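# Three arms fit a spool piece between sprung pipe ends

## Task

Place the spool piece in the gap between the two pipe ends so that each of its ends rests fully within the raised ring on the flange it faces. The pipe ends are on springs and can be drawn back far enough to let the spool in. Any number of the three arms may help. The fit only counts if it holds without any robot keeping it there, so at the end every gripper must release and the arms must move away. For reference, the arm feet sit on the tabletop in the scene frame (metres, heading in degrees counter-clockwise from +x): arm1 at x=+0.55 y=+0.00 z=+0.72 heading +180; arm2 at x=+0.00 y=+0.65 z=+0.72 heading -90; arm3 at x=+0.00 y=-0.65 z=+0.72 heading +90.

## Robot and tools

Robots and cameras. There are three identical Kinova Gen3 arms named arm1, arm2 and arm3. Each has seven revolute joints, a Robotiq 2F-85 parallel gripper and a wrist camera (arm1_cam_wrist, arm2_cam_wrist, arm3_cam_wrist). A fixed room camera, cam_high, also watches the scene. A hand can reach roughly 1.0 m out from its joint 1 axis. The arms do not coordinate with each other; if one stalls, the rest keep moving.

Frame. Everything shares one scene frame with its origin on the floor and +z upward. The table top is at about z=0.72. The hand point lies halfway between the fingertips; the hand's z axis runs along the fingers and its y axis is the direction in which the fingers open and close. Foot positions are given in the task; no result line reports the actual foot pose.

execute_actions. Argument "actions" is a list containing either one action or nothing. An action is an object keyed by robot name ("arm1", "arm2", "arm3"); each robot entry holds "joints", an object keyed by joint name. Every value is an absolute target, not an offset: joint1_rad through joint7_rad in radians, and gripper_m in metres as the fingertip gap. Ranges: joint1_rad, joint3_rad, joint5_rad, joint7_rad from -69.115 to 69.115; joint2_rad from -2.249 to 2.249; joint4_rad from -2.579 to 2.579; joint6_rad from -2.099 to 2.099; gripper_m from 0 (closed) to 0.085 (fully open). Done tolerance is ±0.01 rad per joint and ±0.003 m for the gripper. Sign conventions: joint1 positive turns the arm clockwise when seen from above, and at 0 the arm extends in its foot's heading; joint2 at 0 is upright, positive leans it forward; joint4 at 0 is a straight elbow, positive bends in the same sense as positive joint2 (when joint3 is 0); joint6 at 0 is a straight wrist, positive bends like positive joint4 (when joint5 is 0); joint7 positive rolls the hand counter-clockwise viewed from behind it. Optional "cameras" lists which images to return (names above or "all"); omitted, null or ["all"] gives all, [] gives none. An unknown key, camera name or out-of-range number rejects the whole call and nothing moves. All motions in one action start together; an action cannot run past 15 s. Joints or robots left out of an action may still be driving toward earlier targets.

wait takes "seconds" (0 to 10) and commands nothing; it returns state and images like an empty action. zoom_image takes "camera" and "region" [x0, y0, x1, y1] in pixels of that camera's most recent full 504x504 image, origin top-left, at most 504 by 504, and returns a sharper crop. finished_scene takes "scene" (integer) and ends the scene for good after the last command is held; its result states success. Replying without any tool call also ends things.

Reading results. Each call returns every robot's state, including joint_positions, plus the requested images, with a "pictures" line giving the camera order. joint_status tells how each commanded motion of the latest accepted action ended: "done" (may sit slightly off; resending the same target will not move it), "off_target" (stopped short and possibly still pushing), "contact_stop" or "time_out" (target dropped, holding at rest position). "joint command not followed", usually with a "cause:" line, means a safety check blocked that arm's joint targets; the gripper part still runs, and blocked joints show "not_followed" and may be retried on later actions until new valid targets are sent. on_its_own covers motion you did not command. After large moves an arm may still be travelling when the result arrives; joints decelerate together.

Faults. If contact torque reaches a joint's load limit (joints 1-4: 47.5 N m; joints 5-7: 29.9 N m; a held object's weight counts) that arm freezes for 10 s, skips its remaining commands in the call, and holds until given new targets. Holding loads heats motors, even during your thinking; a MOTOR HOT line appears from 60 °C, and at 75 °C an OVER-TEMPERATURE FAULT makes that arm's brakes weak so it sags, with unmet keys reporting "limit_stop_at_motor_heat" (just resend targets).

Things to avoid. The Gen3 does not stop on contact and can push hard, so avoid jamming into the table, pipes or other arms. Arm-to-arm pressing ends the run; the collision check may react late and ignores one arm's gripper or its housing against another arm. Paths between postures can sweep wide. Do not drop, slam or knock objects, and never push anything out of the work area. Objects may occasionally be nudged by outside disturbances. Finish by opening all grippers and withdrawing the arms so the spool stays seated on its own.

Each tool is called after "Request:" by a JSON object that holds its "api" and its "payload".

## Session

Request:
{"api": "execute_actions", "payload": {"actions": []}}

Scene clock: 0.00 s.
Motor temperatures (°C, as the motors report them): arm1=[28 33 26 28 39 39 39] | arm2=[30 29 28 30 34 39 41] | arm3=[29 30 28 28 32 36 40]
arm1.joint_positions: joint1_rad=-0.008 joint2_rad=-0.395 joint3_rad=-0.076 joint4_rad=+1.511 joint5_rad=-0.033 joint6_rad=+2.022 joint7_rad=+1.478 gripper_m=+0.085
arm1.joint_status: not commanded
arm1.hand: x=+0.4353 y=-0.0021 z=+1.2621 quat_wxyz=(-0.002, +1.000, -0.003, -0.008) (m; scene frame)
arm2.joint_positions: joint1_rad=-0.008 joint2_rad=-0.399 joint3_rad=-0.077 joint4_rad=+1.514 joint5_rad=-0.032 joint6_rad=+2.022 joint7_rad=+1.479 gripper_m=+0.085
arm2.joint_status: not commanded
arm2.hand: x=-0.0019 y=+0.5302 z=+1.2624 quat_wxyz=(-0.003, -0.704, -0.710, +0.000) (m; scene frame)
arm3.joint_positions: joint1_rad=-0.012 joint2_rad=-0.398 joint3_rad=-0.074 joint4_rad=+1.511 joint5_rad=-0.031 joint6_rad=+2.026 joint7_rad=+1.477 gripper_m=+0.085
arm3.joint_status: not commanded
arm3.hand: x=-0.0003 y=-0.5312 z=+1.2374 quat_wxyz=(-0.004, +0.698, -0.716, +0.002) (m; scene frame)
pictures: arm1_cam_wrist, arm2_cam_wrist, arm3_cam_wrist, cam_high
Images, in order (width x height): arm1_cam_wrist 504x504, arm2_cam_wrist 504x504, arm3_cam_wrist 504x504, cam_high 504x504.

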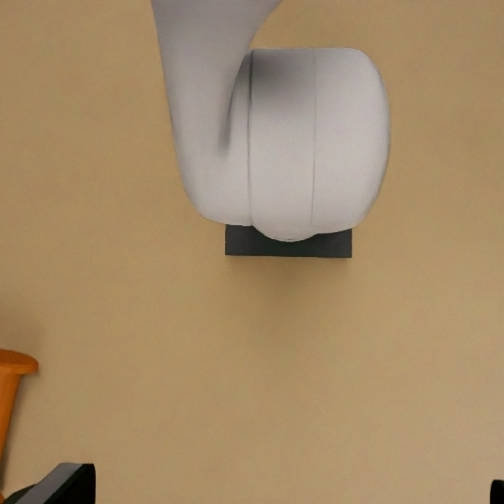

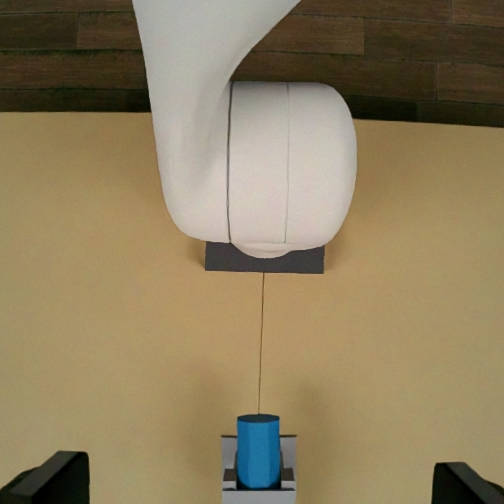

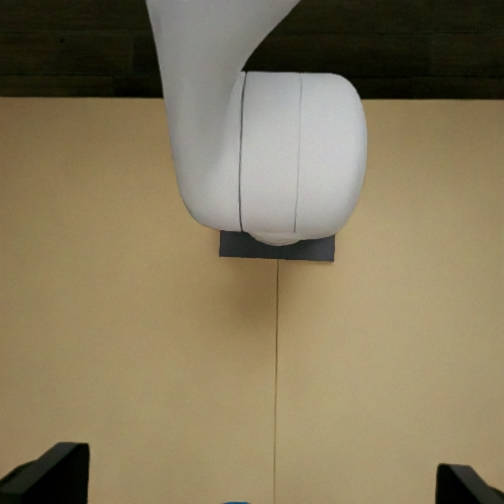

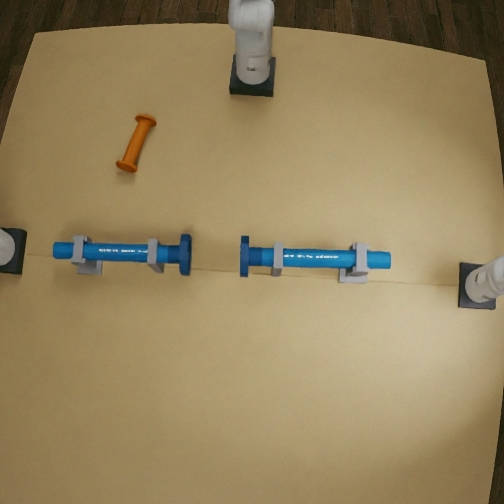

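Request:
{"api": "zoom_image", "payload": {"camera": "cam_high", "region": [40, 220, 400, 300]}}

Request:
{"api": "zoom_image", "payload": {"camera": "cam_high", "region": [90, 100, 190, 190]}}

Region (40, 220, 400, 300) of cam_high's 504x504 image, scaled by 1.400, with more detail than that image has.

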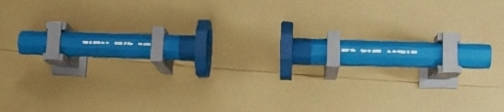

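Region (90, 100, 190, 190) of cam_high's 504x504 image, scaled by 5.040, with more detail than that image has; it fills the top 454 rows of this view, and the rest is white.

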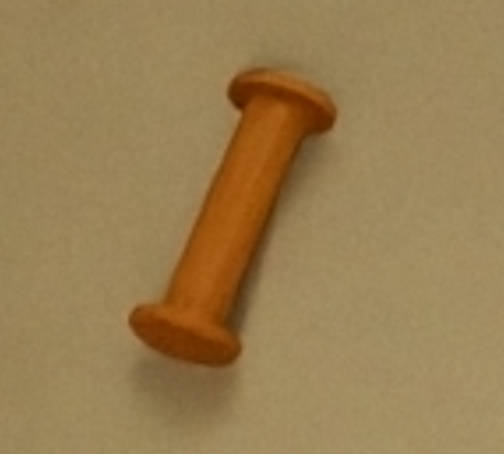

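Request:
{"api": "execute_actions", "payload": {"actions": [{"arm1": {"joints": {"joint1_rad": 0.796, "joint2_rad": 0.1916, "joint4_rad": 1.8729, "joint6_rad": 1.0805, "joint7_rad": -1.269}}, "arm2": {"joints": {"joint1_rad": 0.026, "joint2_rad": 0.2327, "joint4_rad": 2.2749, "joint5_rad": 1.55, "joint6_rad": 0.0, "joint7_rad": -0.02}}, "arm3": {"joints": {"joint1_rad": 0.0375, "joint2_rad": 0.2295, "joint4_rad": 2.1816, "joint5_rad": 1.55, "joint6_rad": 0.0, "joint7_rad": 0.055}}}]}}

Scene clock: 10.93 s.
Motor temperatures (°C, as the motors report them): arm1=[28 33 26 28 39 39 39] | arm2=[30 29 28 30 34 39 41] | arm3=[29 30 28 28 32 36 40]
arm1.joint_positions: joint1_rad=+0.796 joint2_rad=+0.192 joint3_rad=-0.076 joint4_rad=+1.873 joint5_rad=-0.033 joint6_rad=+1.080 joint7_rad=-1.269 gripper_m=+0.085
arm1.joint_status: all done
arm1.hand: x=+0.2978 y=+0.2459 z=+1.0030 quat_wxyz=(+0.017, -0.218, -0.976, +0.019) (m; scene frame)
arm2.joint_positions: joint1_rad=+0.026 joint2_rad=+0.233 joint3_rad=-0.077 joint4_rad=+2.275 joint5_rad=+1.550 joint6_rad=+0.000 joint7_rad=-0.020 gripper_m=+0.085
arm2.joint_status: all done
arm2.hand: x=+0.0022 y=+0.1824 z=+0.9535 quat_wxyz=(-0.239, -0.669, -0.674, +0.202) (m; scene frame)
arm3.joint_positions: joint1_rad=+0.037 joint2_rad=+0.230 joint3_rad=-0.074 joint4_rad=+2.182 joint5_rad=+1.550 joint6_rad=+0.000 joint7_rad=+0.055 gripper_m=+0.085
arm3.joint_status: all done
arm3.hand: x=+0.0173 y=-0.1375 z=+0.9663 quat_wxyz=(-0.253, +0.673, -0.647, -0.253) (m; scene frame)
pictures: arm1_cam_wrist, arm2_cam_wrist, arm3_cam_wrist, cam_high
Images, in order (width x height): arm1_cam_wrist 504x504, arm2_cam_wrist 504x504, arm3_cam_wrist 504x504, cam_high 504x504.

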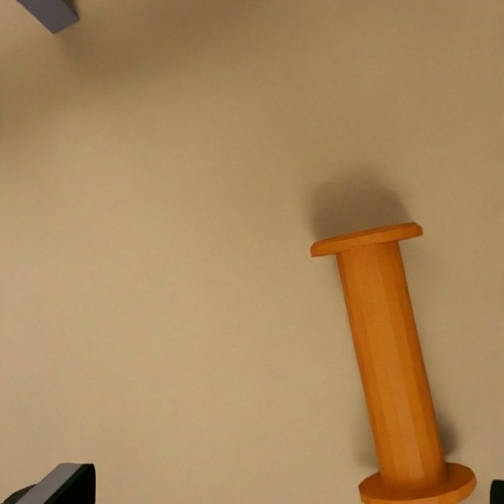

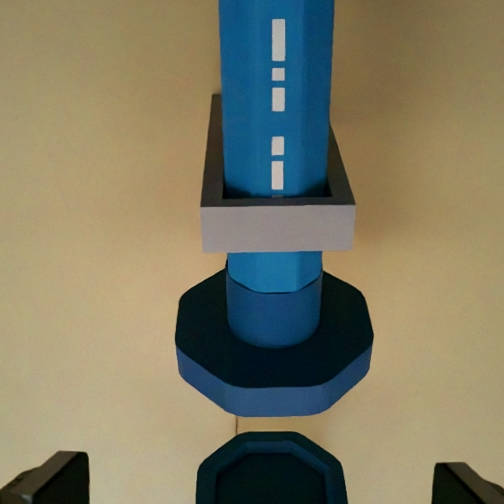

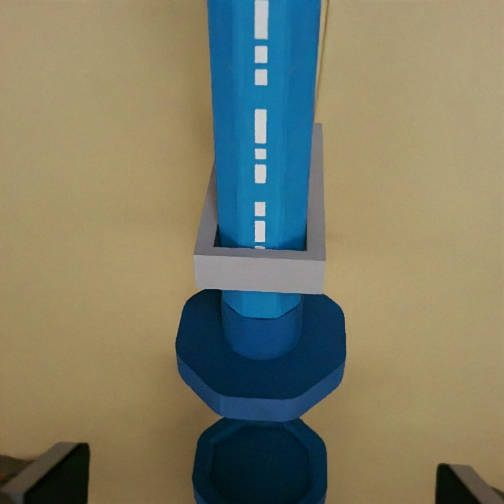

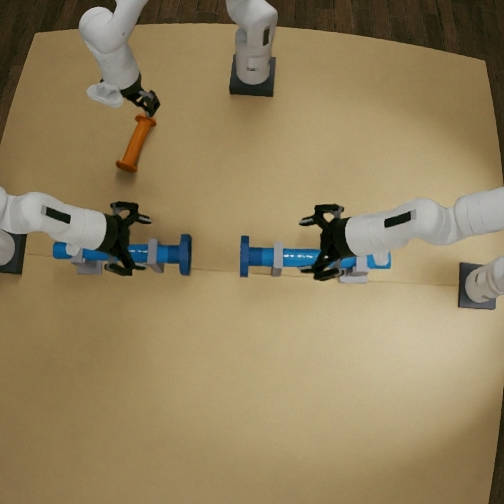

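Request:
{"api": "execute_actions", "payload": {"actions": [{"arm1": {"joints": {"joint1_rad": 0.955, "joint2_rad": 0.5057, "joint4_rad": 2.006, "joint6_rad": 0.6333, "joint7_rad": -0.915}}, "arm2": {"joints": {"joint1_rad": 0.0044, "joint2_rad": 0.4827, "joint4_rad": 2.2749}}, "arm3": {"joints": {"joint1_rad": 0.029, "joint2_rad": 0.4535, "joint4_rad": 2.2237}}}]}}

Scene clock: 21.10 s.
Motor temperatures (°C, as the motors report them): arm1=[28 33 26 28 39 39 39] | arm2=[30 29 28 30 34 39 41] | arm3=[29 30 28 28 32 36 40]
arm1.joint_positions: joint1_rad=+0.955 joint2_rad=+0.506 joint3_rad=-0.076 joint4_rad=+2.006 joint5_rad=-0.033 joint6_rad=+0.633 joint7_rad=-0.915 gripper_m=+0.085
arm1.joint_status: all done
arm1.hand: x=+0.3174 y=+0.3088 z=+0.8532 quat_wxyz=(+0.026, -0.132, -0.991, +0.019) (m; scene frame)
arm2.joint_positions: joint1_rad=+0.004 joint2_rad=+0.483 joint3_rad=-0.077 joint4_rad=+2.275 joint5_rad=+1.550 joint6_rad=+0.000 joint7_rad=-0.020 gripper_m=+0.085
arm2.joint_status: all done
arm2.hand: x=+0.0128 y=+0.2204 z=+0.8408 quat_wxyz=(-0.156, -0.686, -0.701, +0.113) (m; scene frame)
arm3.joint_positions: joint1_rad=+0.029 joint2_rad=+0.453 joint3_rad=-0.074 joint4_rad=+2.224 joint5_rad=+1.550 joint6_rad=+0.000 joint7_rad=+0.055 gripper_m=+0.085
arm3.joint_status: all done
arm3.hand: x=+0.0124 y=-0.1857 z=+0.8414 quat_wxyz=(-0.157, +0.701, -0.674, -0.170) (m; scene frame)
pictures: arm1_cam_wrist, arm2_cam_wrist, arm3_cam_wrist, cam_high
Images, in order (width x height): arm1_cam_wrist 504x504, arm2_cam_wrist 504x504, arm3_cam_wrist 504x504, cam_high 504x504.

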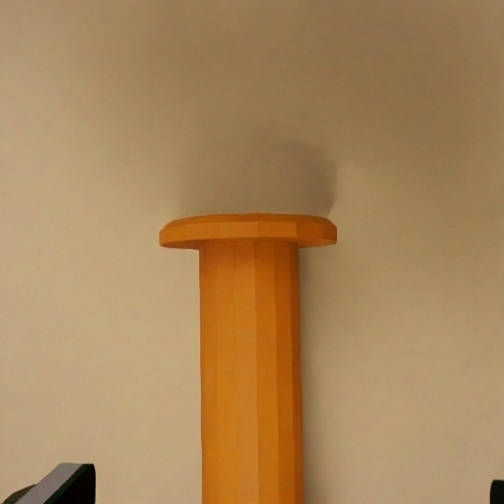

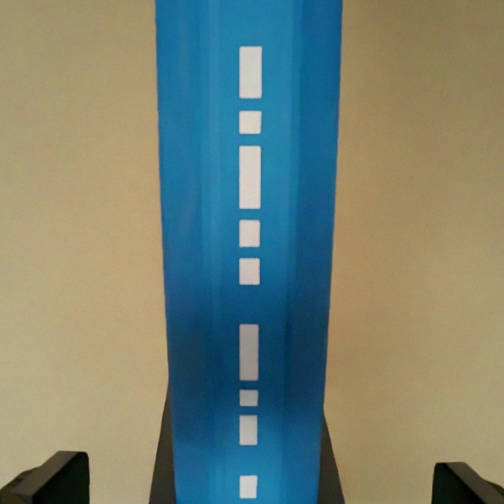

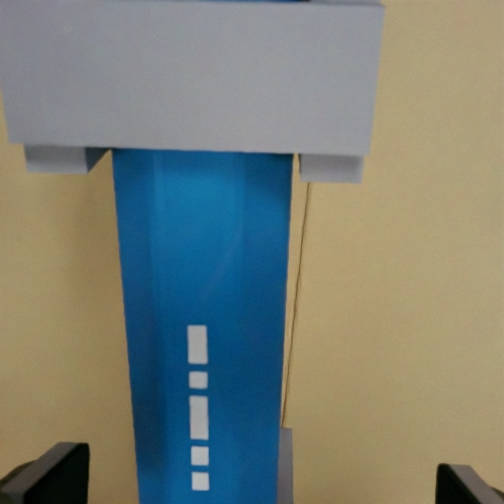

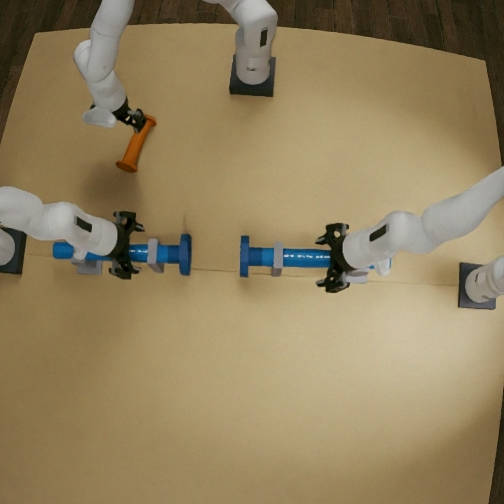

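Request:
{"api": "execute_actions", "payload": {"actions": []}}

Scene clock: 23.03 s.
Motor temperatures (°C, as the motors report them): arm1=[28 33 26 28 39 39 39] | arm2=[30 29 28 30 34 39 41] | arm3=[29 30 28 28 32 36 40]
arm1.joint_positions: joint1_rad=+0.955 joint2_rad=+0.506 joint3_rad=-0.076 joint4_rad=+2.006 joint5_rad=-0.033 joint6_rad=+0.633 joint7_rad=-0.915 gripper_m=+0.085
arm1.joint_status: all done
arm1.hand: x=+0.3175 y=+0.3088 z=+0.8532 quat_wxyz=(+0.026, -0.132, -0.991, +0.019) (m; scene frame)
arm2.joint_positions: joint1_rad=+0.004 joint2_rad=+0.483 joint3_rad=-0.077 joint4_rad=+2.275 joint5_rad=+1.550 joint6_rad=+0.000 joint7_rad=-0.020 gripper_m=+0.085
arm2.joint_status: all done
arm2.hand: x=+0.0128 y=+0.2204 z=+0.8408 quat_wxyz=(-0.156, -0.686, -0.701, +0.113) (m; scene frame)
arm3.joint_positions: joint1_rad=+0.029 joint2_rad=+0.454 joint3_rad=-0.074 joint4_rad=+2.224 joint5_rad=+1.550 joint6_rad=+0.000 joint7_rad=+0.055 gripper_m=+0.085
arm3.joint_status: all done
arm3.hand: x=+0.0124 y=-0.1857 z=+0.8414 quat_wxyz=(-0.157, +0.701, -0.674, -0.170) (m; scene frame)
pictures: arm1_cam_wrist, arm2_cam_wrist, arm3_cam_wrist, cam_high
Images, in order (width x height): arm1_cam_wrist 504x504, arm2_cam_wrist 504x504, arm3_cam_wrist 504x504, cam_high 504x504.

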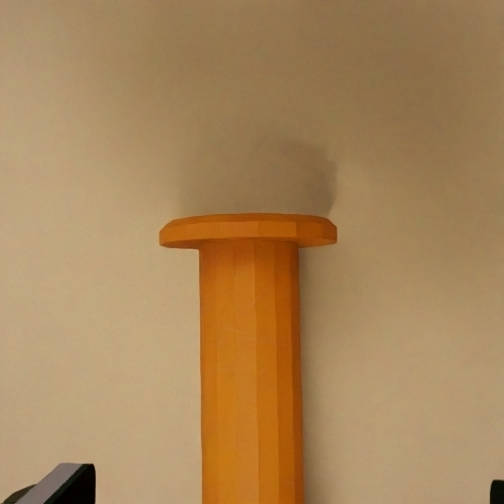

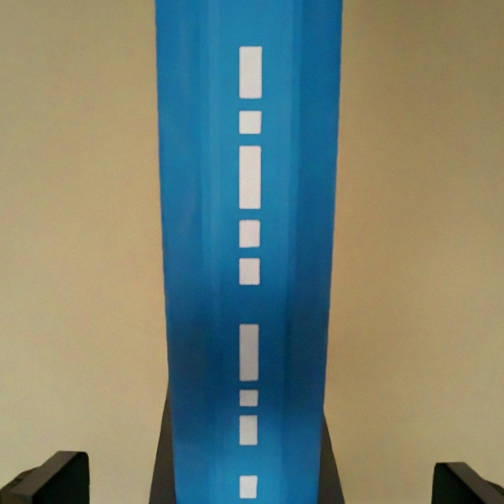

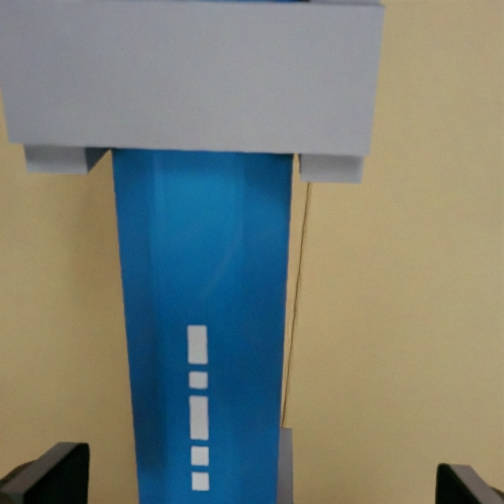

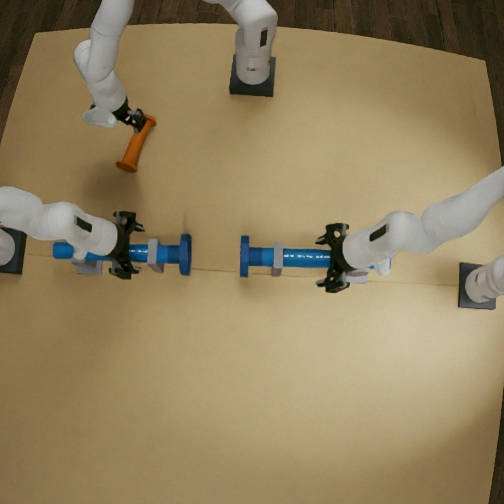

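Request:
{"api": "execute_actions", "payload": {"actions": [{"arm1": {"joints": {"joint2_rad": 0.744, "joint4_rad": 2.060, "joint6_rad": 0.341}}, "arm2": {"joints": {"gripper_m": 0.025}}, "arm3": {"joints": {"joint1_rad": 0.056, "joint7_rad": 0.082}}}]}}

Scene clock: 28.43 s.
Motor temperatures (°C, as the motors report them): arm1=[28 33 26 28 39 39 39] | arm2=[30 29 28 30 34 39 41] | arm3=[29 30 28 28 32 36 40]
arm1.joint_positions: joint1_rad=+0.955 joint2_rad=+0.744 joint3_rad=-0.076 joint4_rad=+2.060 joint5_rad=-0.033 joint6_rad=+0.341 joint7_rad=-0.915 gripper_m=+0.085
arm1.joint_status: all done
arm1.hand: x=+0.3149 y=+0.3087 z=+0.7522 quat_wxyz=(+0.028, -0.139, -0.990, +0.021) (m; scene frame)
arm2.joint_positions: joint1_rad=+0.007 joint2_rad=+0.473 joint3_rad=-0.074 joint4_rad=+2.273 joint5_rad=+1.550 joint6_rad=+0.003 joint7_rad=-0.020 gripper_m=+0.025
arm2.joint_status: all done
arm2.hand: x=+0.0096 y=+0.2169 z=+0.8456 quat_wxyz=(-0.159, -0.687, -0.699, +0.119) (m; scene frame)
arm3.joint_positions: joint1_rad=+0.056 joint2_rad=+0.454 joint3_rad=-0.074 joint4_rad=+2.224 joint5_rad=+1.550 joint6_rad=+0.000 joint7_rad=+0.082 gripper_m=+0.085
arm3.joint_status: all done
arm3.hand: x=+0.0249 y=-0.1862 z=+0.8415 quat_wxyz=(-0.161, +0.701, -0.674, -0.166) (m; scene frame)
pictures: arm1_cam_wrist, arm2_cam_wrist, arm3_cam_wrist, cam_high
Images, in order (width x height): arm1_cam_wrist 504x504, arm2_cam_wrist 504x504, arm3_cam_wrist 504x504, cam_high 504x504.

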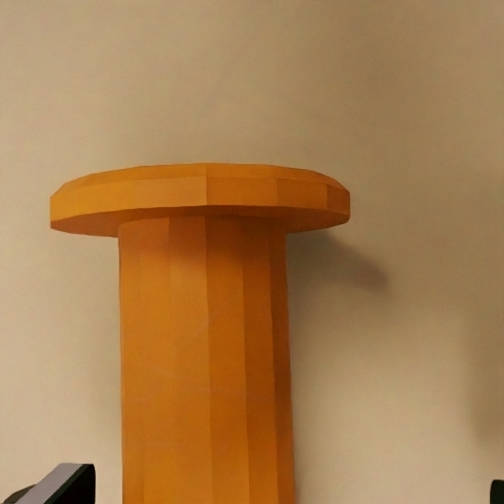

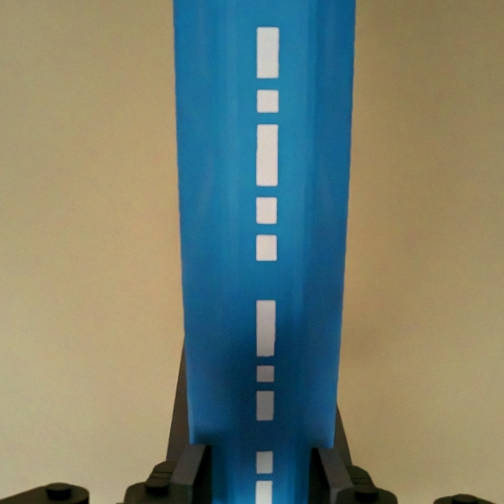

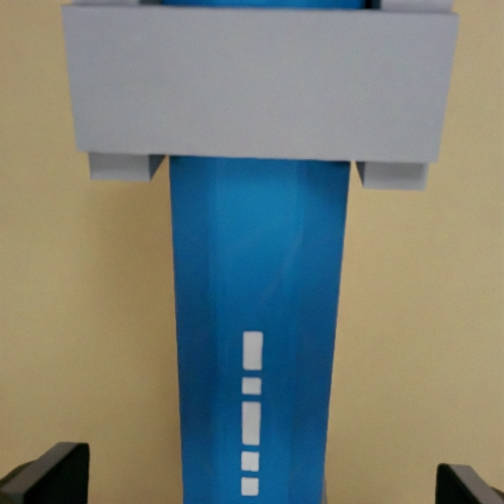

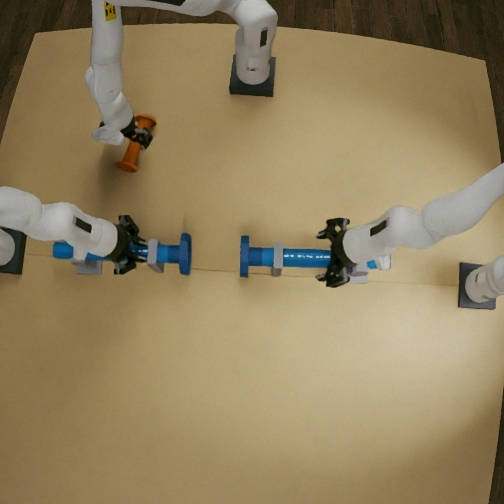

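Request:
{"api": "zoom_image", "payload": {"camera": "arm2_cam_wrist", "region": [0, 304, 504, 504]}}

Region (0, 304, 504, 504) of arm2_cam_wrist's 504x504 image, scaled by 1.000; it fills the top 200 rows of this view, and the rest is white.

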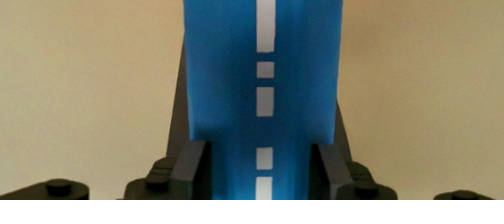

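Request:
{"api": "execute_actions", "payload": {"actions": [{"arm1": {"joints": {"gripper_m": 0.02}}, "arm2": {"joints": {"gripper_m": 0.085}}}], "cameras": ["arm1_cam_wrist", "arm2_cam_wrist"]}}

Scene clock: 34.07 s.
Motor temperatures (°C, as the motors report them): arm1=[28 33 26 28 39 39 39] | arm2=[30 29 28 30 34 39 41] | arm3=[29 30 28 28 32 36 40]
arm1.joint_positions: joint1_rad=+0.955 joint2_rad=+0.742 joint3_rad=-0.076 joint4_rad=+2.060 joint5_rad=-0.033 joint6_rad=+0.342 joint7_rad=-0.915 gripper_m=+0.033
arm1.joint_status: gripper_m off_target (ended at +0.033, target +0.020)
arm1.hand: x=+0.3146 y=+0.3087 z=+0.7528 quat_wxyz=(+0.028, -0.139, -0.990, +0.021) (m; scene frame)
arm2.joint_positions: joint1_rad=+0.004 joint2_rad=+0.483 joint3_rad=-0.077 joint4_rad=+2.275 joint5_rad=+1.550 joint6_rad=+0.000 joint7_rad=-0.020 gripper_m=+0.085
arm2.joint_status: all done
arm2.hand: x=+0.0128 y=+0.2204 z=+0.8408 quat_wxyz=(-0.156, -0.686, -0.701, +0.113) (m; scene frame)
arm3.joint_positions: joint1_rad=+0.056 joint2_rad=+0.454 joint3_rad=-0.074 joint4_rad=+2.224 joint5_rad=+1.550 joint6_rad=+0.000 joint7_rad=+0.082 gripper_m=+0.085
arm3.joint_status: not commanded
arm3.hand: x=+0.0249 y=-0.1862 z=+0.8415 quat_wxyz=(-0.161, +0.701, -0.674, -0.166) (m; scene frame)
pictures: arm1_cam_wrist, arm2_cam_wrist
Images, in order (width x height): arm1_cam_wrist 504x504, arm2_cam_wrist 504x504.

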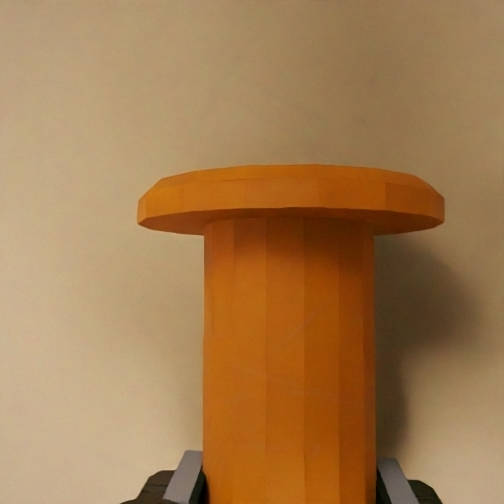

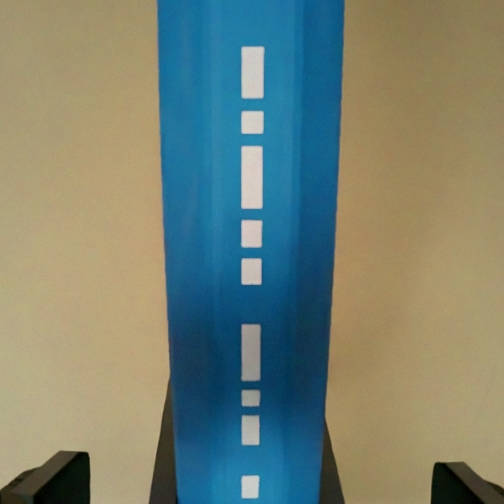

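Request:
{"api": "execute_actions", "payload": {"actions": [{"arm1": {"joints": {"joint2_rad": 0.330, "joint4_rad": 1.878, "joint6_rad": 0.937, "gripper_m": 0.02}}, "arm2": {"joints": {"joint2_rad": 0.555, "joint4_rad": 2.2525}}, "arm3": {"joints": {"joint2_rad": 0.521, "joint4_rad": 2.2056}}}], "cameras": ["arm2_cam_wrist", "arm3_cam_wrist"]}}

Scene clock: 37.37 s.
Motor temperatures (°C, as the motors report them): arm1=[28 33 26 28 39 39 39] | arm2=[30 29 28 30 34 39 41] | arm3=[29 30 28 28 32 36 40]
arm1.joint_positions: joint1_rad=+0.955 joint2_rad=+0.332 joint3_rad=-0.076 joint4_rad=+1.879 joint5_rad=-0.033 joint6_rad=+0.937 joint7_rad=-0.915 gripper_m=+0.033
arm1.joint_status: gripper_m off_target (ended at +0.033, target +0.020); the others done
arm1.hand: x=+0.3196 y=+0.3081 z=+0.9492 quat_wxyz=(+0.023, -0.126, -0.992, +0.018) (m; scene frame)
arm2.joint_positions: joint1_rad=+0.004 joint2_rad=+0.555 joint3_rad=-0.077 joint4_rad=+2.252 joint5_rad=+1.550 joint6_rad=+0.000 joint7_rad=-0.020 gripper_m=+0.085
arm2.joint_status: all done
arm2.hand: x=+0.0137 y=+0.2232 z=+0.8148 quat_wxyz=(-0.140, -0.690, -0.704, +0.095) (m; scene frame)
arm3.joint_positions: joint1_rad=+0.056 joint2_rad=+0.521 joint3_rad=-0.074 joint4_rad=+2.206 joint5_rad=+1.550 joint6_rad=+0.000 joint7_rad=+0.082 gripper_m=+0.085
arm3.joint_status: all done
arm3.hand: x=+0.0244 y=-0.1890 z=+0.8150 quat_wxyz=(-0.142, +0.704, -0.679, -0.151) (m; scene frame)
pictures: arm2_cam_wrist, arm3_cam_wrist
Images, in order (width x height): arm2_cam_wrist 504x504, arm3_cam_wrist 504x504.

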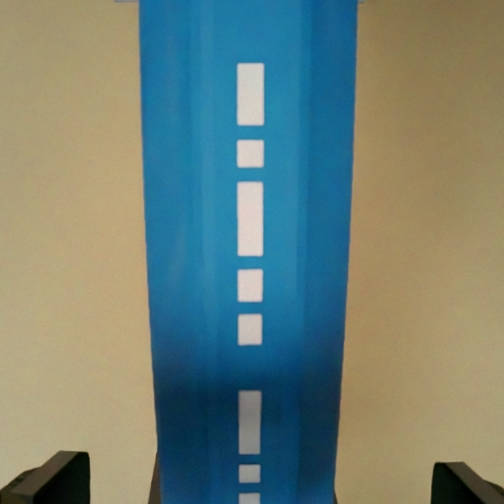

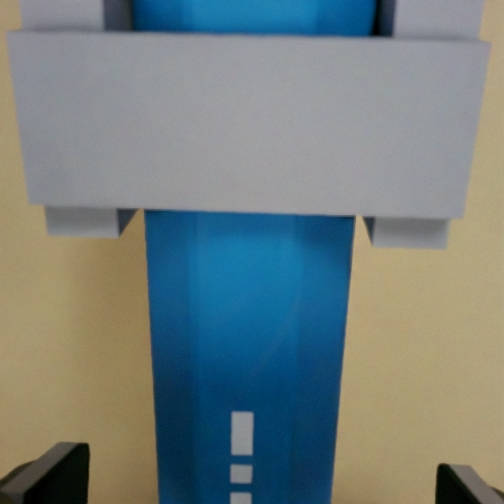

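Request:
{"api": "execute_actions", "payload": {"actions": [{"arm1": {"joints": {"joint1_rad": 0.10, "joint7_rad": 0.08, "gripper_m": 0.02}}, "arm2": {"joints": {"gripper_m": 0.025}}, "arm3": {"joints": {"gripper_m": 0.025}}}], "cameras": ["arm1_cam_wrist", "cam_high"]}}

Scene clock: 40.57 s.
Motor temperatures (°C, as the motors report them): arm1=[28 33 26 28 39 39 39] | arm2=[30 29 28 30 34 39 41] | arm3=[29 30 28 28 32 36 40]
arm1.joint_positions: joint1_rad=+0.100 joint2_rad=+0.331 joint3_rad=-0.076 joint4_rad=+1.879 joint5_rad=-0.033 joint6_rad=+0.937 joint7_rad=+0.080 gripper_m=+0.033
arm1.joint_status: gripper_m off_target (ended at +0.033, target +0.020); the others done
arm1.hand: x=+0.1664 y=+0.0261 z=+0.9499 quat_wxyz=(+0.020, +0.716, -0.697, +0.012) (m; scene frame)
arm2.joint_positions: joint1_rad=+0.006 joint2_rad=+0.553 joint3_rad=-0.074 joint4_rad=+2.254 joint5_rad=+1.551 joint6_rad=+0.003 joint7_rad=-0.020 gripper_m=+0.038
arm2.joint_status: gripper_m off_target (ended at +0.038, target +0.025)
arm2.hand: x=+0.0107 y=+0.2233 z=+0.8155 quat_wxyz=(-0.138, -0.691, -0.703, +0.097) (m; scene frame)
arm3.joint_positions: joint1_rad=+0.058 joint2_rad=+0.519 joint3_rad=-0.072 joint4_rad=+2.207 joint5_rad=+1.550 joint6_rad=+0.002 joint7_rad=+0.082 gripper_m=+0.038
arm3.joint_status: gripper_m off_target (ended at +0.038, target +0.025)
arm3.hand: x=+0.0270 y=-0.1892 z=+0.8158 quat_wxyz=(-0.144, +0.703, -0.680, -0.150) (m; scene frame)
pictures: arm1_cam_wrist, cam_high
Images, in order (width x height): arm1_cam_wrist 504x504, cam_high 504x504.

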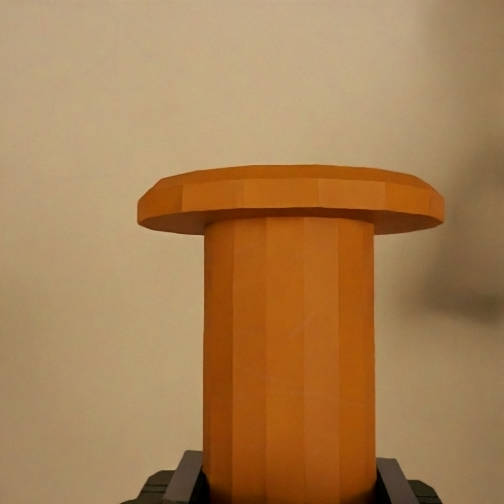

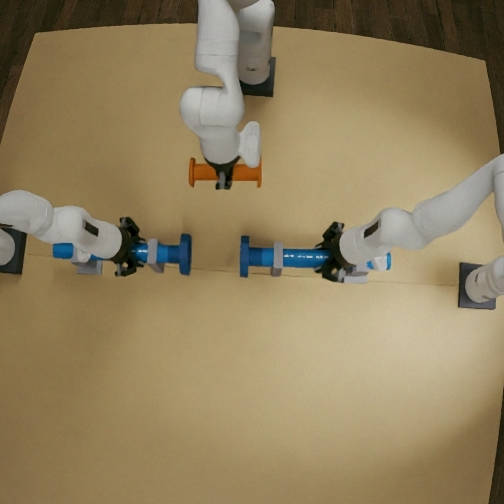

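Request:
{"api": "execute_actions", "payload": {"actions": [{"arm1": {"joints": {"joint1_rad": 0.11, "joint2_rad": 0.655, "joint4_rad": 1.386, "joint6_rad": 1.104, "joint7_rad": 0.10, "gripper_m": 0.02}}, "arm2": {"joints": {"joint2_rad": 0.5244, "joint4_rad": 2.3139, "gripper_m": 0.025}}, "arm3": {"joints": {"joint2_rad": 0.4852, "joint4_rad": 2.2678, "gripper_m": 0.025}}}], "cameras": ["arm1_cam_wrist", "cam_high"]}}

Scene clock: 45.23 s.
Motor temperatures (°C, as the motors report them): arm1=[28 33 26 28 39 39 39] | arm2=[30 29 28 30 34 39 41] | arm3=[29 30 28 28 32 36 40]
arm1.joint_positions: joint1_rad=+0.110 joint2_rad=+0.657 joint3_rad=-0.076 joint4_rad=+1.387 joint5_rad=-0.033 joint6_rad=+1.104 joint7_rad=+0.100 gripper_m=+0.033
arm1.joint_status: gripper_m off_target (ended at +0.033, target +0.020); the others done
arm1.hand: x=+0.0192 y=+0.0387 z=+0.9321 quat_wxyz=(+0.030, +0.717, -0.696, +0.020) (m; scene frame)
arm2.joint_positions: joint1_rad=+0.006 joint2_rad=+0.532 joint3_rad=-0.074 joint4_rad=+2.290 joint5_rad=+1.550 joint6_rad=+0.003 joint7_rad=-0.020 gripper_m=+0.038
arm2.joint_status: joint4_rad time_out (moved +0.036 of +0.060); gripper_m off_target (ended at +0.038, target +0.025); the others done
arm2.hand: x=+0.0100 y=+0.2402 z=+0.8166 quat_wxyz=(-0.132, -0.692, -0.704, +0.092) (m; scene frame)
arm3.joint_positions: joint1_rad=+0.058 joint2_rad=+0.496 joint3_rad=-0.072 joint4_rad=+2.242 joint5_rad=+1.551 joint6_rad=+0.003 joint7_rad=+0.083 gripper_m=+0.038
arm3.joint_status: joint2_rad time_out (moved -0.022 of -0.033); joint4_rad time_out (moved +0.036 of +0.061); gripper_m off_target (ended at +0.038, target +0.025)
arm3.hand: x=+0.0275 y=-0.2051 z=+0.8170 quat_wxyz=(-0.141, +0.705, -0.680, -0.145) (m; scene frame)
pictures: arm1_cam_wrist, cam_high
Images, in order (width x height): arm1_cam_wrist 504x504, cam_high 504x504.

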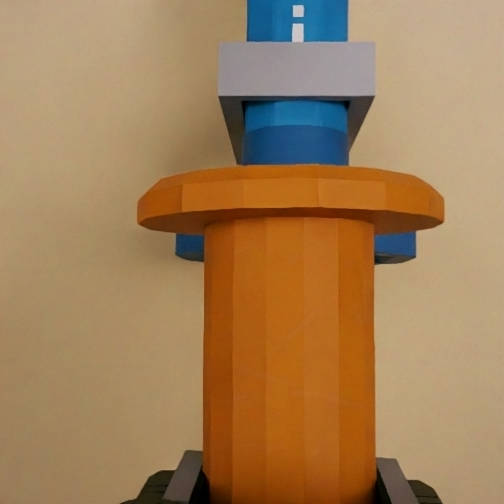

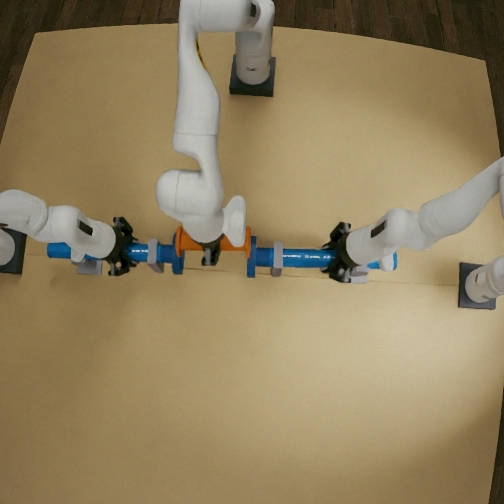

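Request:
{"api": "zoom_image", "payload": {"camera": "cam_high", "region": [150, 200, 290, 300]}}

Region (150, 200, 290, 300) of cam_high's 504x504 image, scaled by 3.600, with more detail than that image has; it fills the top 360 rows of this view, and the rest is white.

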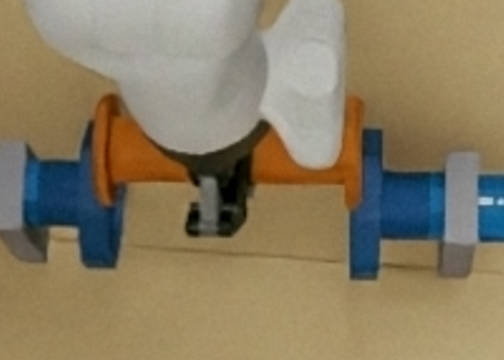

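Request:
{"api": "zoom_image", "payload": {"camera": "arm1_cam_wrist", "region": [120, 0, 460, 280]}}

Region (120, 0, 460, 280) of arm1_cam_wrist's 504x504 image, scaled by 1.482; it fills the top 415 rows of this view, and the rest is white.

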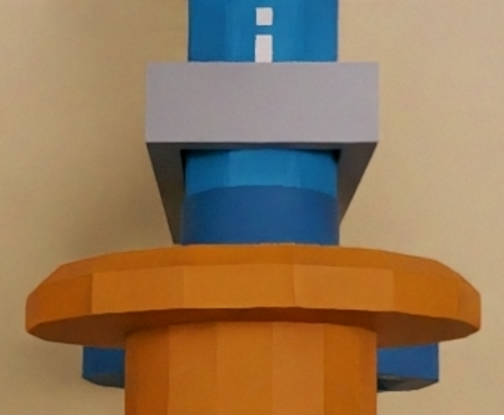

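Request:
{"api": "execute_actions", "payload": {"actions": [{"arm1": {"joints": {"joint1_rad": 0.124, "joint2_rad": 0.701, "joint4_rad": 1.376, "joint5_rad": 0.047, "joint6_rad": 1.068, "joint7_rad": 0.078, "gripper_m": 0.02}}}]}}

Scene clock: 54.93 s.
Motor temperatures (°C, as the motors report them): arm1=[28 33 26 28 39 39 39] | arm2=[30 29 28 30 34 39 41] | arm3=[29 30 28 28 32 36 40]
arm1.joint_positions: joint1_rad=+0.124 joint2_rad=+0.703 joint3_rad=-0.076 joint4_rad=+1.377 joint5_rad=+0.047 joint6_rad=+1.068 joint7_rad=+0.078 gripper_m=+0.033
arm1.joint_status: gripper_m off_target (ended at +0.033, target +0.020); the others done
arm1.hand: x=+0.0112 y=+0.0686 z=+0.9093 quat_wxyz=(+0.004, +0.717, -0.697, -0.002) (m; scene frame)
arm2.joint_positions: joint1_rad=+0.006 joint2_rad=+0.532 joint3_rad=-0.074 joint4_rad=+2.290 joint5_rad=+1.550 joint6_rad=+0.003 joint7_rad=-0.020 gripper_m=+0.038
arm2.joint_status: not commanded
arm2.hand: x=+0.0100 y=+0.2402 z=+0.8166 quat_wxyz=(-0.132, -0.692, -0.704, +0.092) (m; scene frame)
arm3.joint_positions: joint1_rad=+0.058 joint2_rad=+0.496 joint3_rad=-0.072 joint4_rad=+2.242 joint5_rad=+1.551 joint6_rad=+0.003 joint7_rad=+0.083 gripper_m=+0.038
arm3.joint_status: not commanded
arm3.hand: x=+0.0275 y=-0.2051 z=+0.8170 quat_wxyz=(-0.141, +0.705, -0.680, -0.145) (m; scene frame)
pictures: arm1_cam_wrist, arm2_cam_wrist, arm3_cam_wrist, cam_high
Images, in order (width x height): arm1_cam_wrist 504x504, arm2_cam_wrist 504x504, arm3_cam_wrist 504x504, cam_high 504x504.

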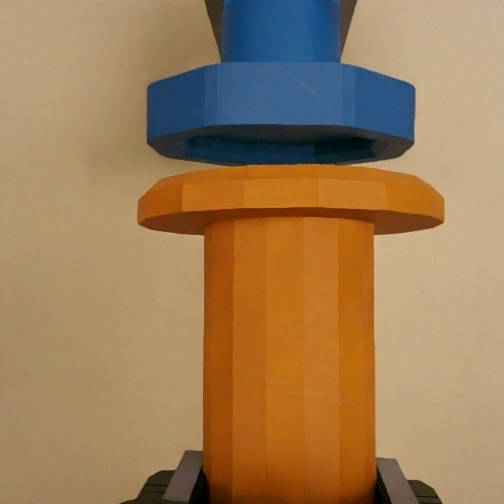

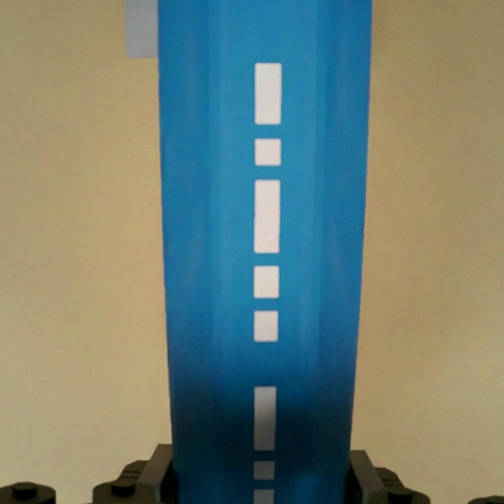

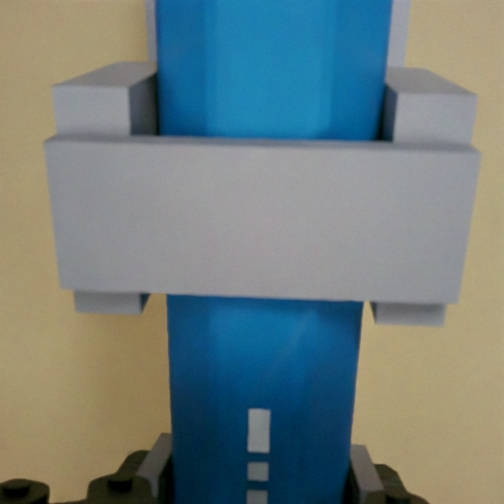

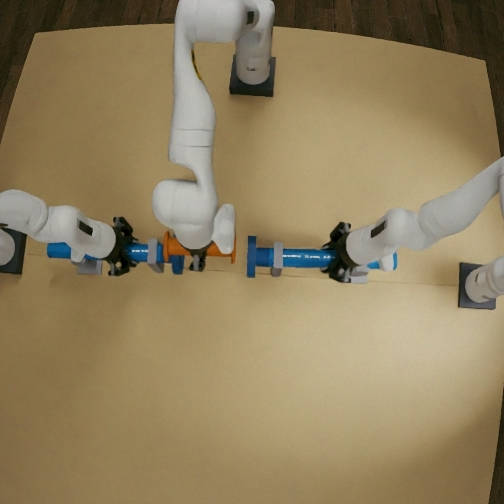

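Request:
{"api": "execute_actions", "payload": {"actions": [{"arm1": {"joints": {"joint1_rad": 0.0936, "joint7_rad": 0.056, "gripper_m": 0.02}}}], "cameras": ["arm1_cam_wrist", "cam_high"]}}

Scene clock: 56.97 s.
Motor temperatures (°C, as the motors report them): arm1=[28 33 26 28 39 39 39] | arm2=[30 29 28 30 34 39 41] | arm3=[29 30 28 28 32 36 40]
arm1.joint_positions: joint1_rad=+0.094 joint2_rad=+0.703 joint3_rad=-0.076 joint4_rad=+1.377 joint5_rad=+0.047 joint6_rad=+1.068 joint7_rad=+0.056 gripper_m=+0.033
arm1.joint_status: gripper_m off_target (ended at +0.033, target +0.020); the others done
arm1.hand: x=+0.0094 y=+0.0522 z=+0.9092 quat_wxyz=(+0.004, +0.720, -0.694, -0.002) (m; scene frame)
arm2.joint_positions: joint1_rad=+0.006 joint2_rad=+0.532 joint3_rad=-0.074 joint4_rad=+2.290 joint5_rad=+1.550 joint6_rad=+0.003 joint7_rad=-0.020 gripper_m=+0.038
arm2.joint_status: not commanded
arm2.hand: x=+0.0100 y=+0.2402 z=+0.8166 quat_wxyz=(-0.132, -0.692, -0.704, +0.092) (m; scene frame)
arm3.joint_positions: joint1_rad=+0.058 joint2_rad=+0.496 joint3_rad=-0.072 joint4_rad=+2.242 joint5_rad=+1.551 joint6_rad=+0.003 joint7_rad=+0.083 gripper_m=+0.038
arm3.joint_status: not commanded
arm3.hand: x=+0.0275 y=-0.2051 z=+0.8170 quat_wxyz=(-0.141, +0.705, -0.680, -0.145) (m; scene frame)
pictures: arm1_cam_wrist, cam_high
Images, in order (width x height): arm1_cam_wrist 504x504, cam_high 504x504.

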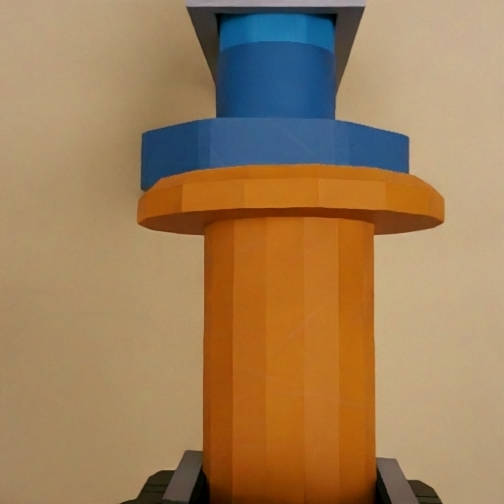

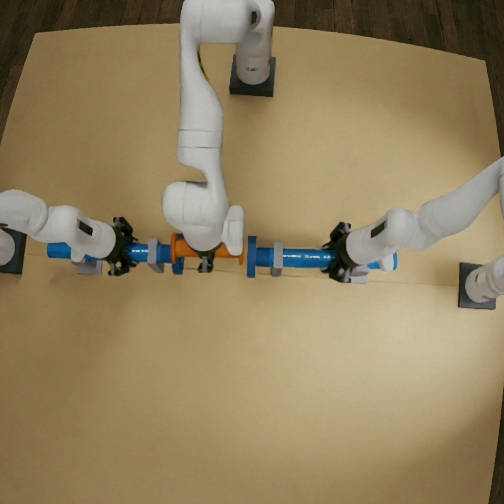

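Request:
{"api": "zoom_image", "payload": {"camera": "cam_high", "region": [150, 200, 290, 300]}}

Region (150, 200, 290, 300) of cam_high's 504x504 image, scaled by 3.600, with more detail than that image has; it fills the top 360 rows of this view, and the rest is white.

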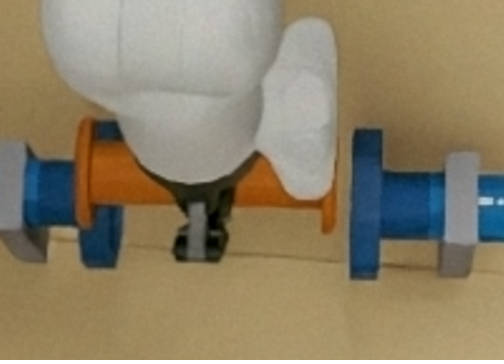

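Request:
{"api": "execute_actions", "payload": {"actions": [], "cameras": ["arm2_cam_wrist", "arm3_cam_wrist"]}}

Scene clock: 61.70 s.
Motor temperatures (°C, as the motors report them): arm1=[28 33 26 28 39 39 39] | arm2=[30 29 28 30 34 39 41] | arm3=[29 30 28 28 32 36 40]
arm1.joint_positions: joint1_rad=+0.094 joint2_rad=+0.703 joint3_rad=-0.076 joint4_rad=+1.377 joint5_rad=+0.047 joint6_rad=+1.068 joint7_rad=+0.056 gripper_m=+0.033
arm1.joint_status: gripper_m off_target (ended at +0.033, target +0.020); the others done
arm1.hand: x=+0.0094 y=+0.0522 z=+0.9092 quat_wxyz=(+0.004, +0.720, -0.694, -0.002) (m; scene frame)
arm2.joint_positions: joint1_rad=+0.006 joint2_rad=+0.532 joint3_rad=-0.074 joint4_rad=+2.290 joint5_rad=+1.550 joint6_rad=+0.003 joint7_rad=-0.020 gripper_m=+0.038
arm2.joint_status: not commanded
arm2.hand: x=+0.0100 y=+0.2402 z=+0.8166 quat_wxyz=(-0.132, -0.692, -0.704, +0.092) (m; scene frame)
arm3.joint_positions: joint1_rad=+0.058 joint2_rad=+0.496 joint3_rad=-0.072 joint4_rad=+2.242 joint5_rad=+1.551 joint6_rad=+0.003 joint7_rad=+0.083 gripper_m=+0.038
arm3.joint_status: not commanded
arm3.hand: x=+0.0275 y=-0.2051 z=+0.8170 quat_wxyz=(-0.141, +0.705, -0.680, -0.145) (m; scene frame)
pictures: arm2_cam_wrist, arm3_cam_wrist
Images, in order (width x height): arm2_cam_wrist 504x504, arm3_cam_wrist 504x504.

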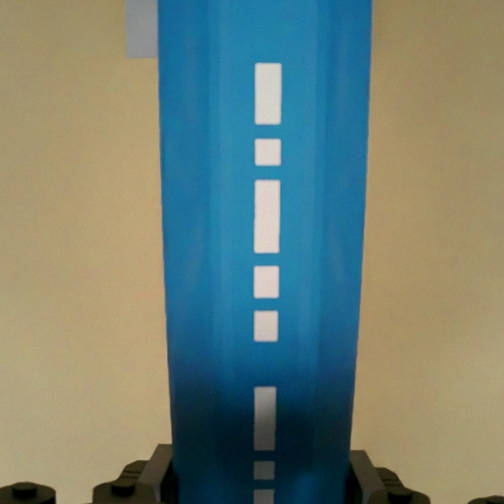

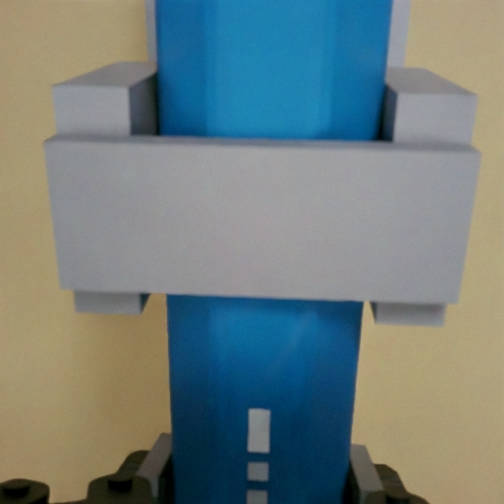

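Request:
{"api": "execute_actions", "payload": {"actions": [{"arm1": {"joints": {"joint1_rad": 0.0859, "joint2_rad": 0.724, "joint4_rad": 1.3995, "joint6_rad": 1.0215, "joint7_rad": 0.0483, "gripper_m": 0.02}}}], "cameras": ["arm1_cam_wrist", "cam_high"]}}

Scene clock: 65.73 s.
Motor temperatures (°C, as the motors report them): arm1=[28 33 26 28 39 39 39] | arm2=[30 29 28 30 34 39 41] | arm3=[29 30 28 28 32 36 40]
arm1.joint_positions: joint1_rad=+0.086 joint2_rad=+0.726 joint3_rad=-0.076 joint4_rad=+1.400 joint5_rad=+0.047 joint6_rad=+1.022 joint7_rad=+0.048 gripper_m=+0.033
arm1.joint_status: gripper_m off_target (ended at +0.033, target +0.020); the others done
arm1.hand: x=+0.0088 y=+0.0472 z=+0.8903 quat_wxyz=(+0.005, +0.721, -0.693, -0.002) (m; scene frame)
arm2.joint_positions: joint1_rad=+0.006 joint2_rad=+0.532 joint3_rad=-0.074 joint4_rad=+2.290 joint5_rad=+1.550 joint6_rad=+0.003 joint7_rad=-0.020 gripper_m=+0.038
arm2.joint_status: not commanded
arm2.hand: x=+0.0100 y=+0.2402 z=+0.8166 quat_wxyz=(-0.132, -0.692, -0.704, +0.092) (m; scene frame)
arm3.joint_positions: joint1_rad=+0.058 joint2_rad=+0.496 joint3_rad=-0.072 joint4_rad=+2.242 joint5_rad=+1.551 joint6_rad=+0.003 joint7_rad=+0.083 gripper_m=+0.038
arm3.joint_status: not commanded
arm3.hand: x=+0.0275 y=-0.2051 z=+0.8170 quat_wxyz=(-0.141, +0.705, -0.680, -0.145) (m; scene frame)
pictures: arm1_cam_wrist, cam_high
Images, in order (width x height): arm1_cam_wrist 504x504, cam_high 504x504.

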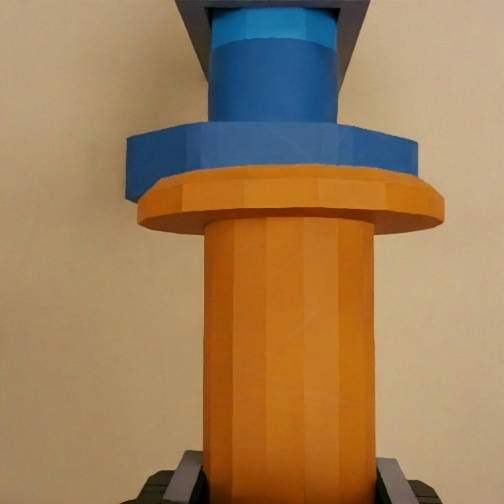

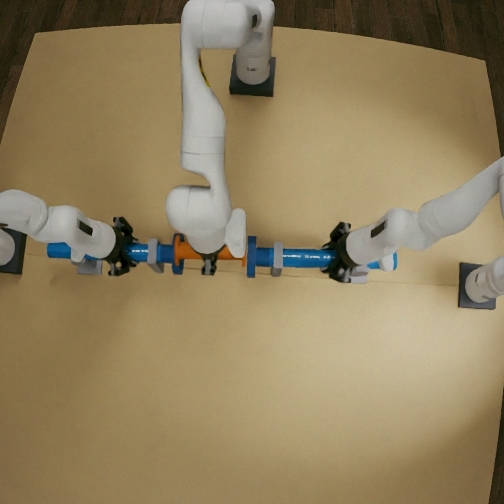

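Request:
{"api": "zoom_image", "payload": {"camera": "cam_high", "region": [150, 200, 290, 300]}}

Region (150, 200, 290, 300) of cam_high's 504x504 image, scaled by 3.600, with more detail than that image has; it fills the top 360 rows of this view, and the rest is white.

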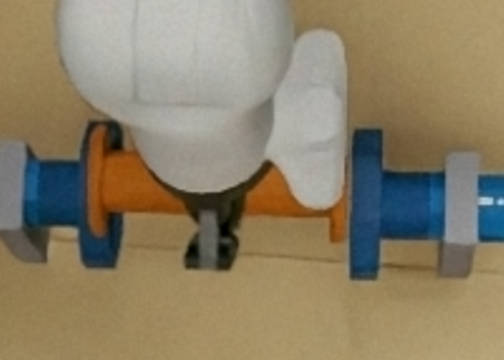

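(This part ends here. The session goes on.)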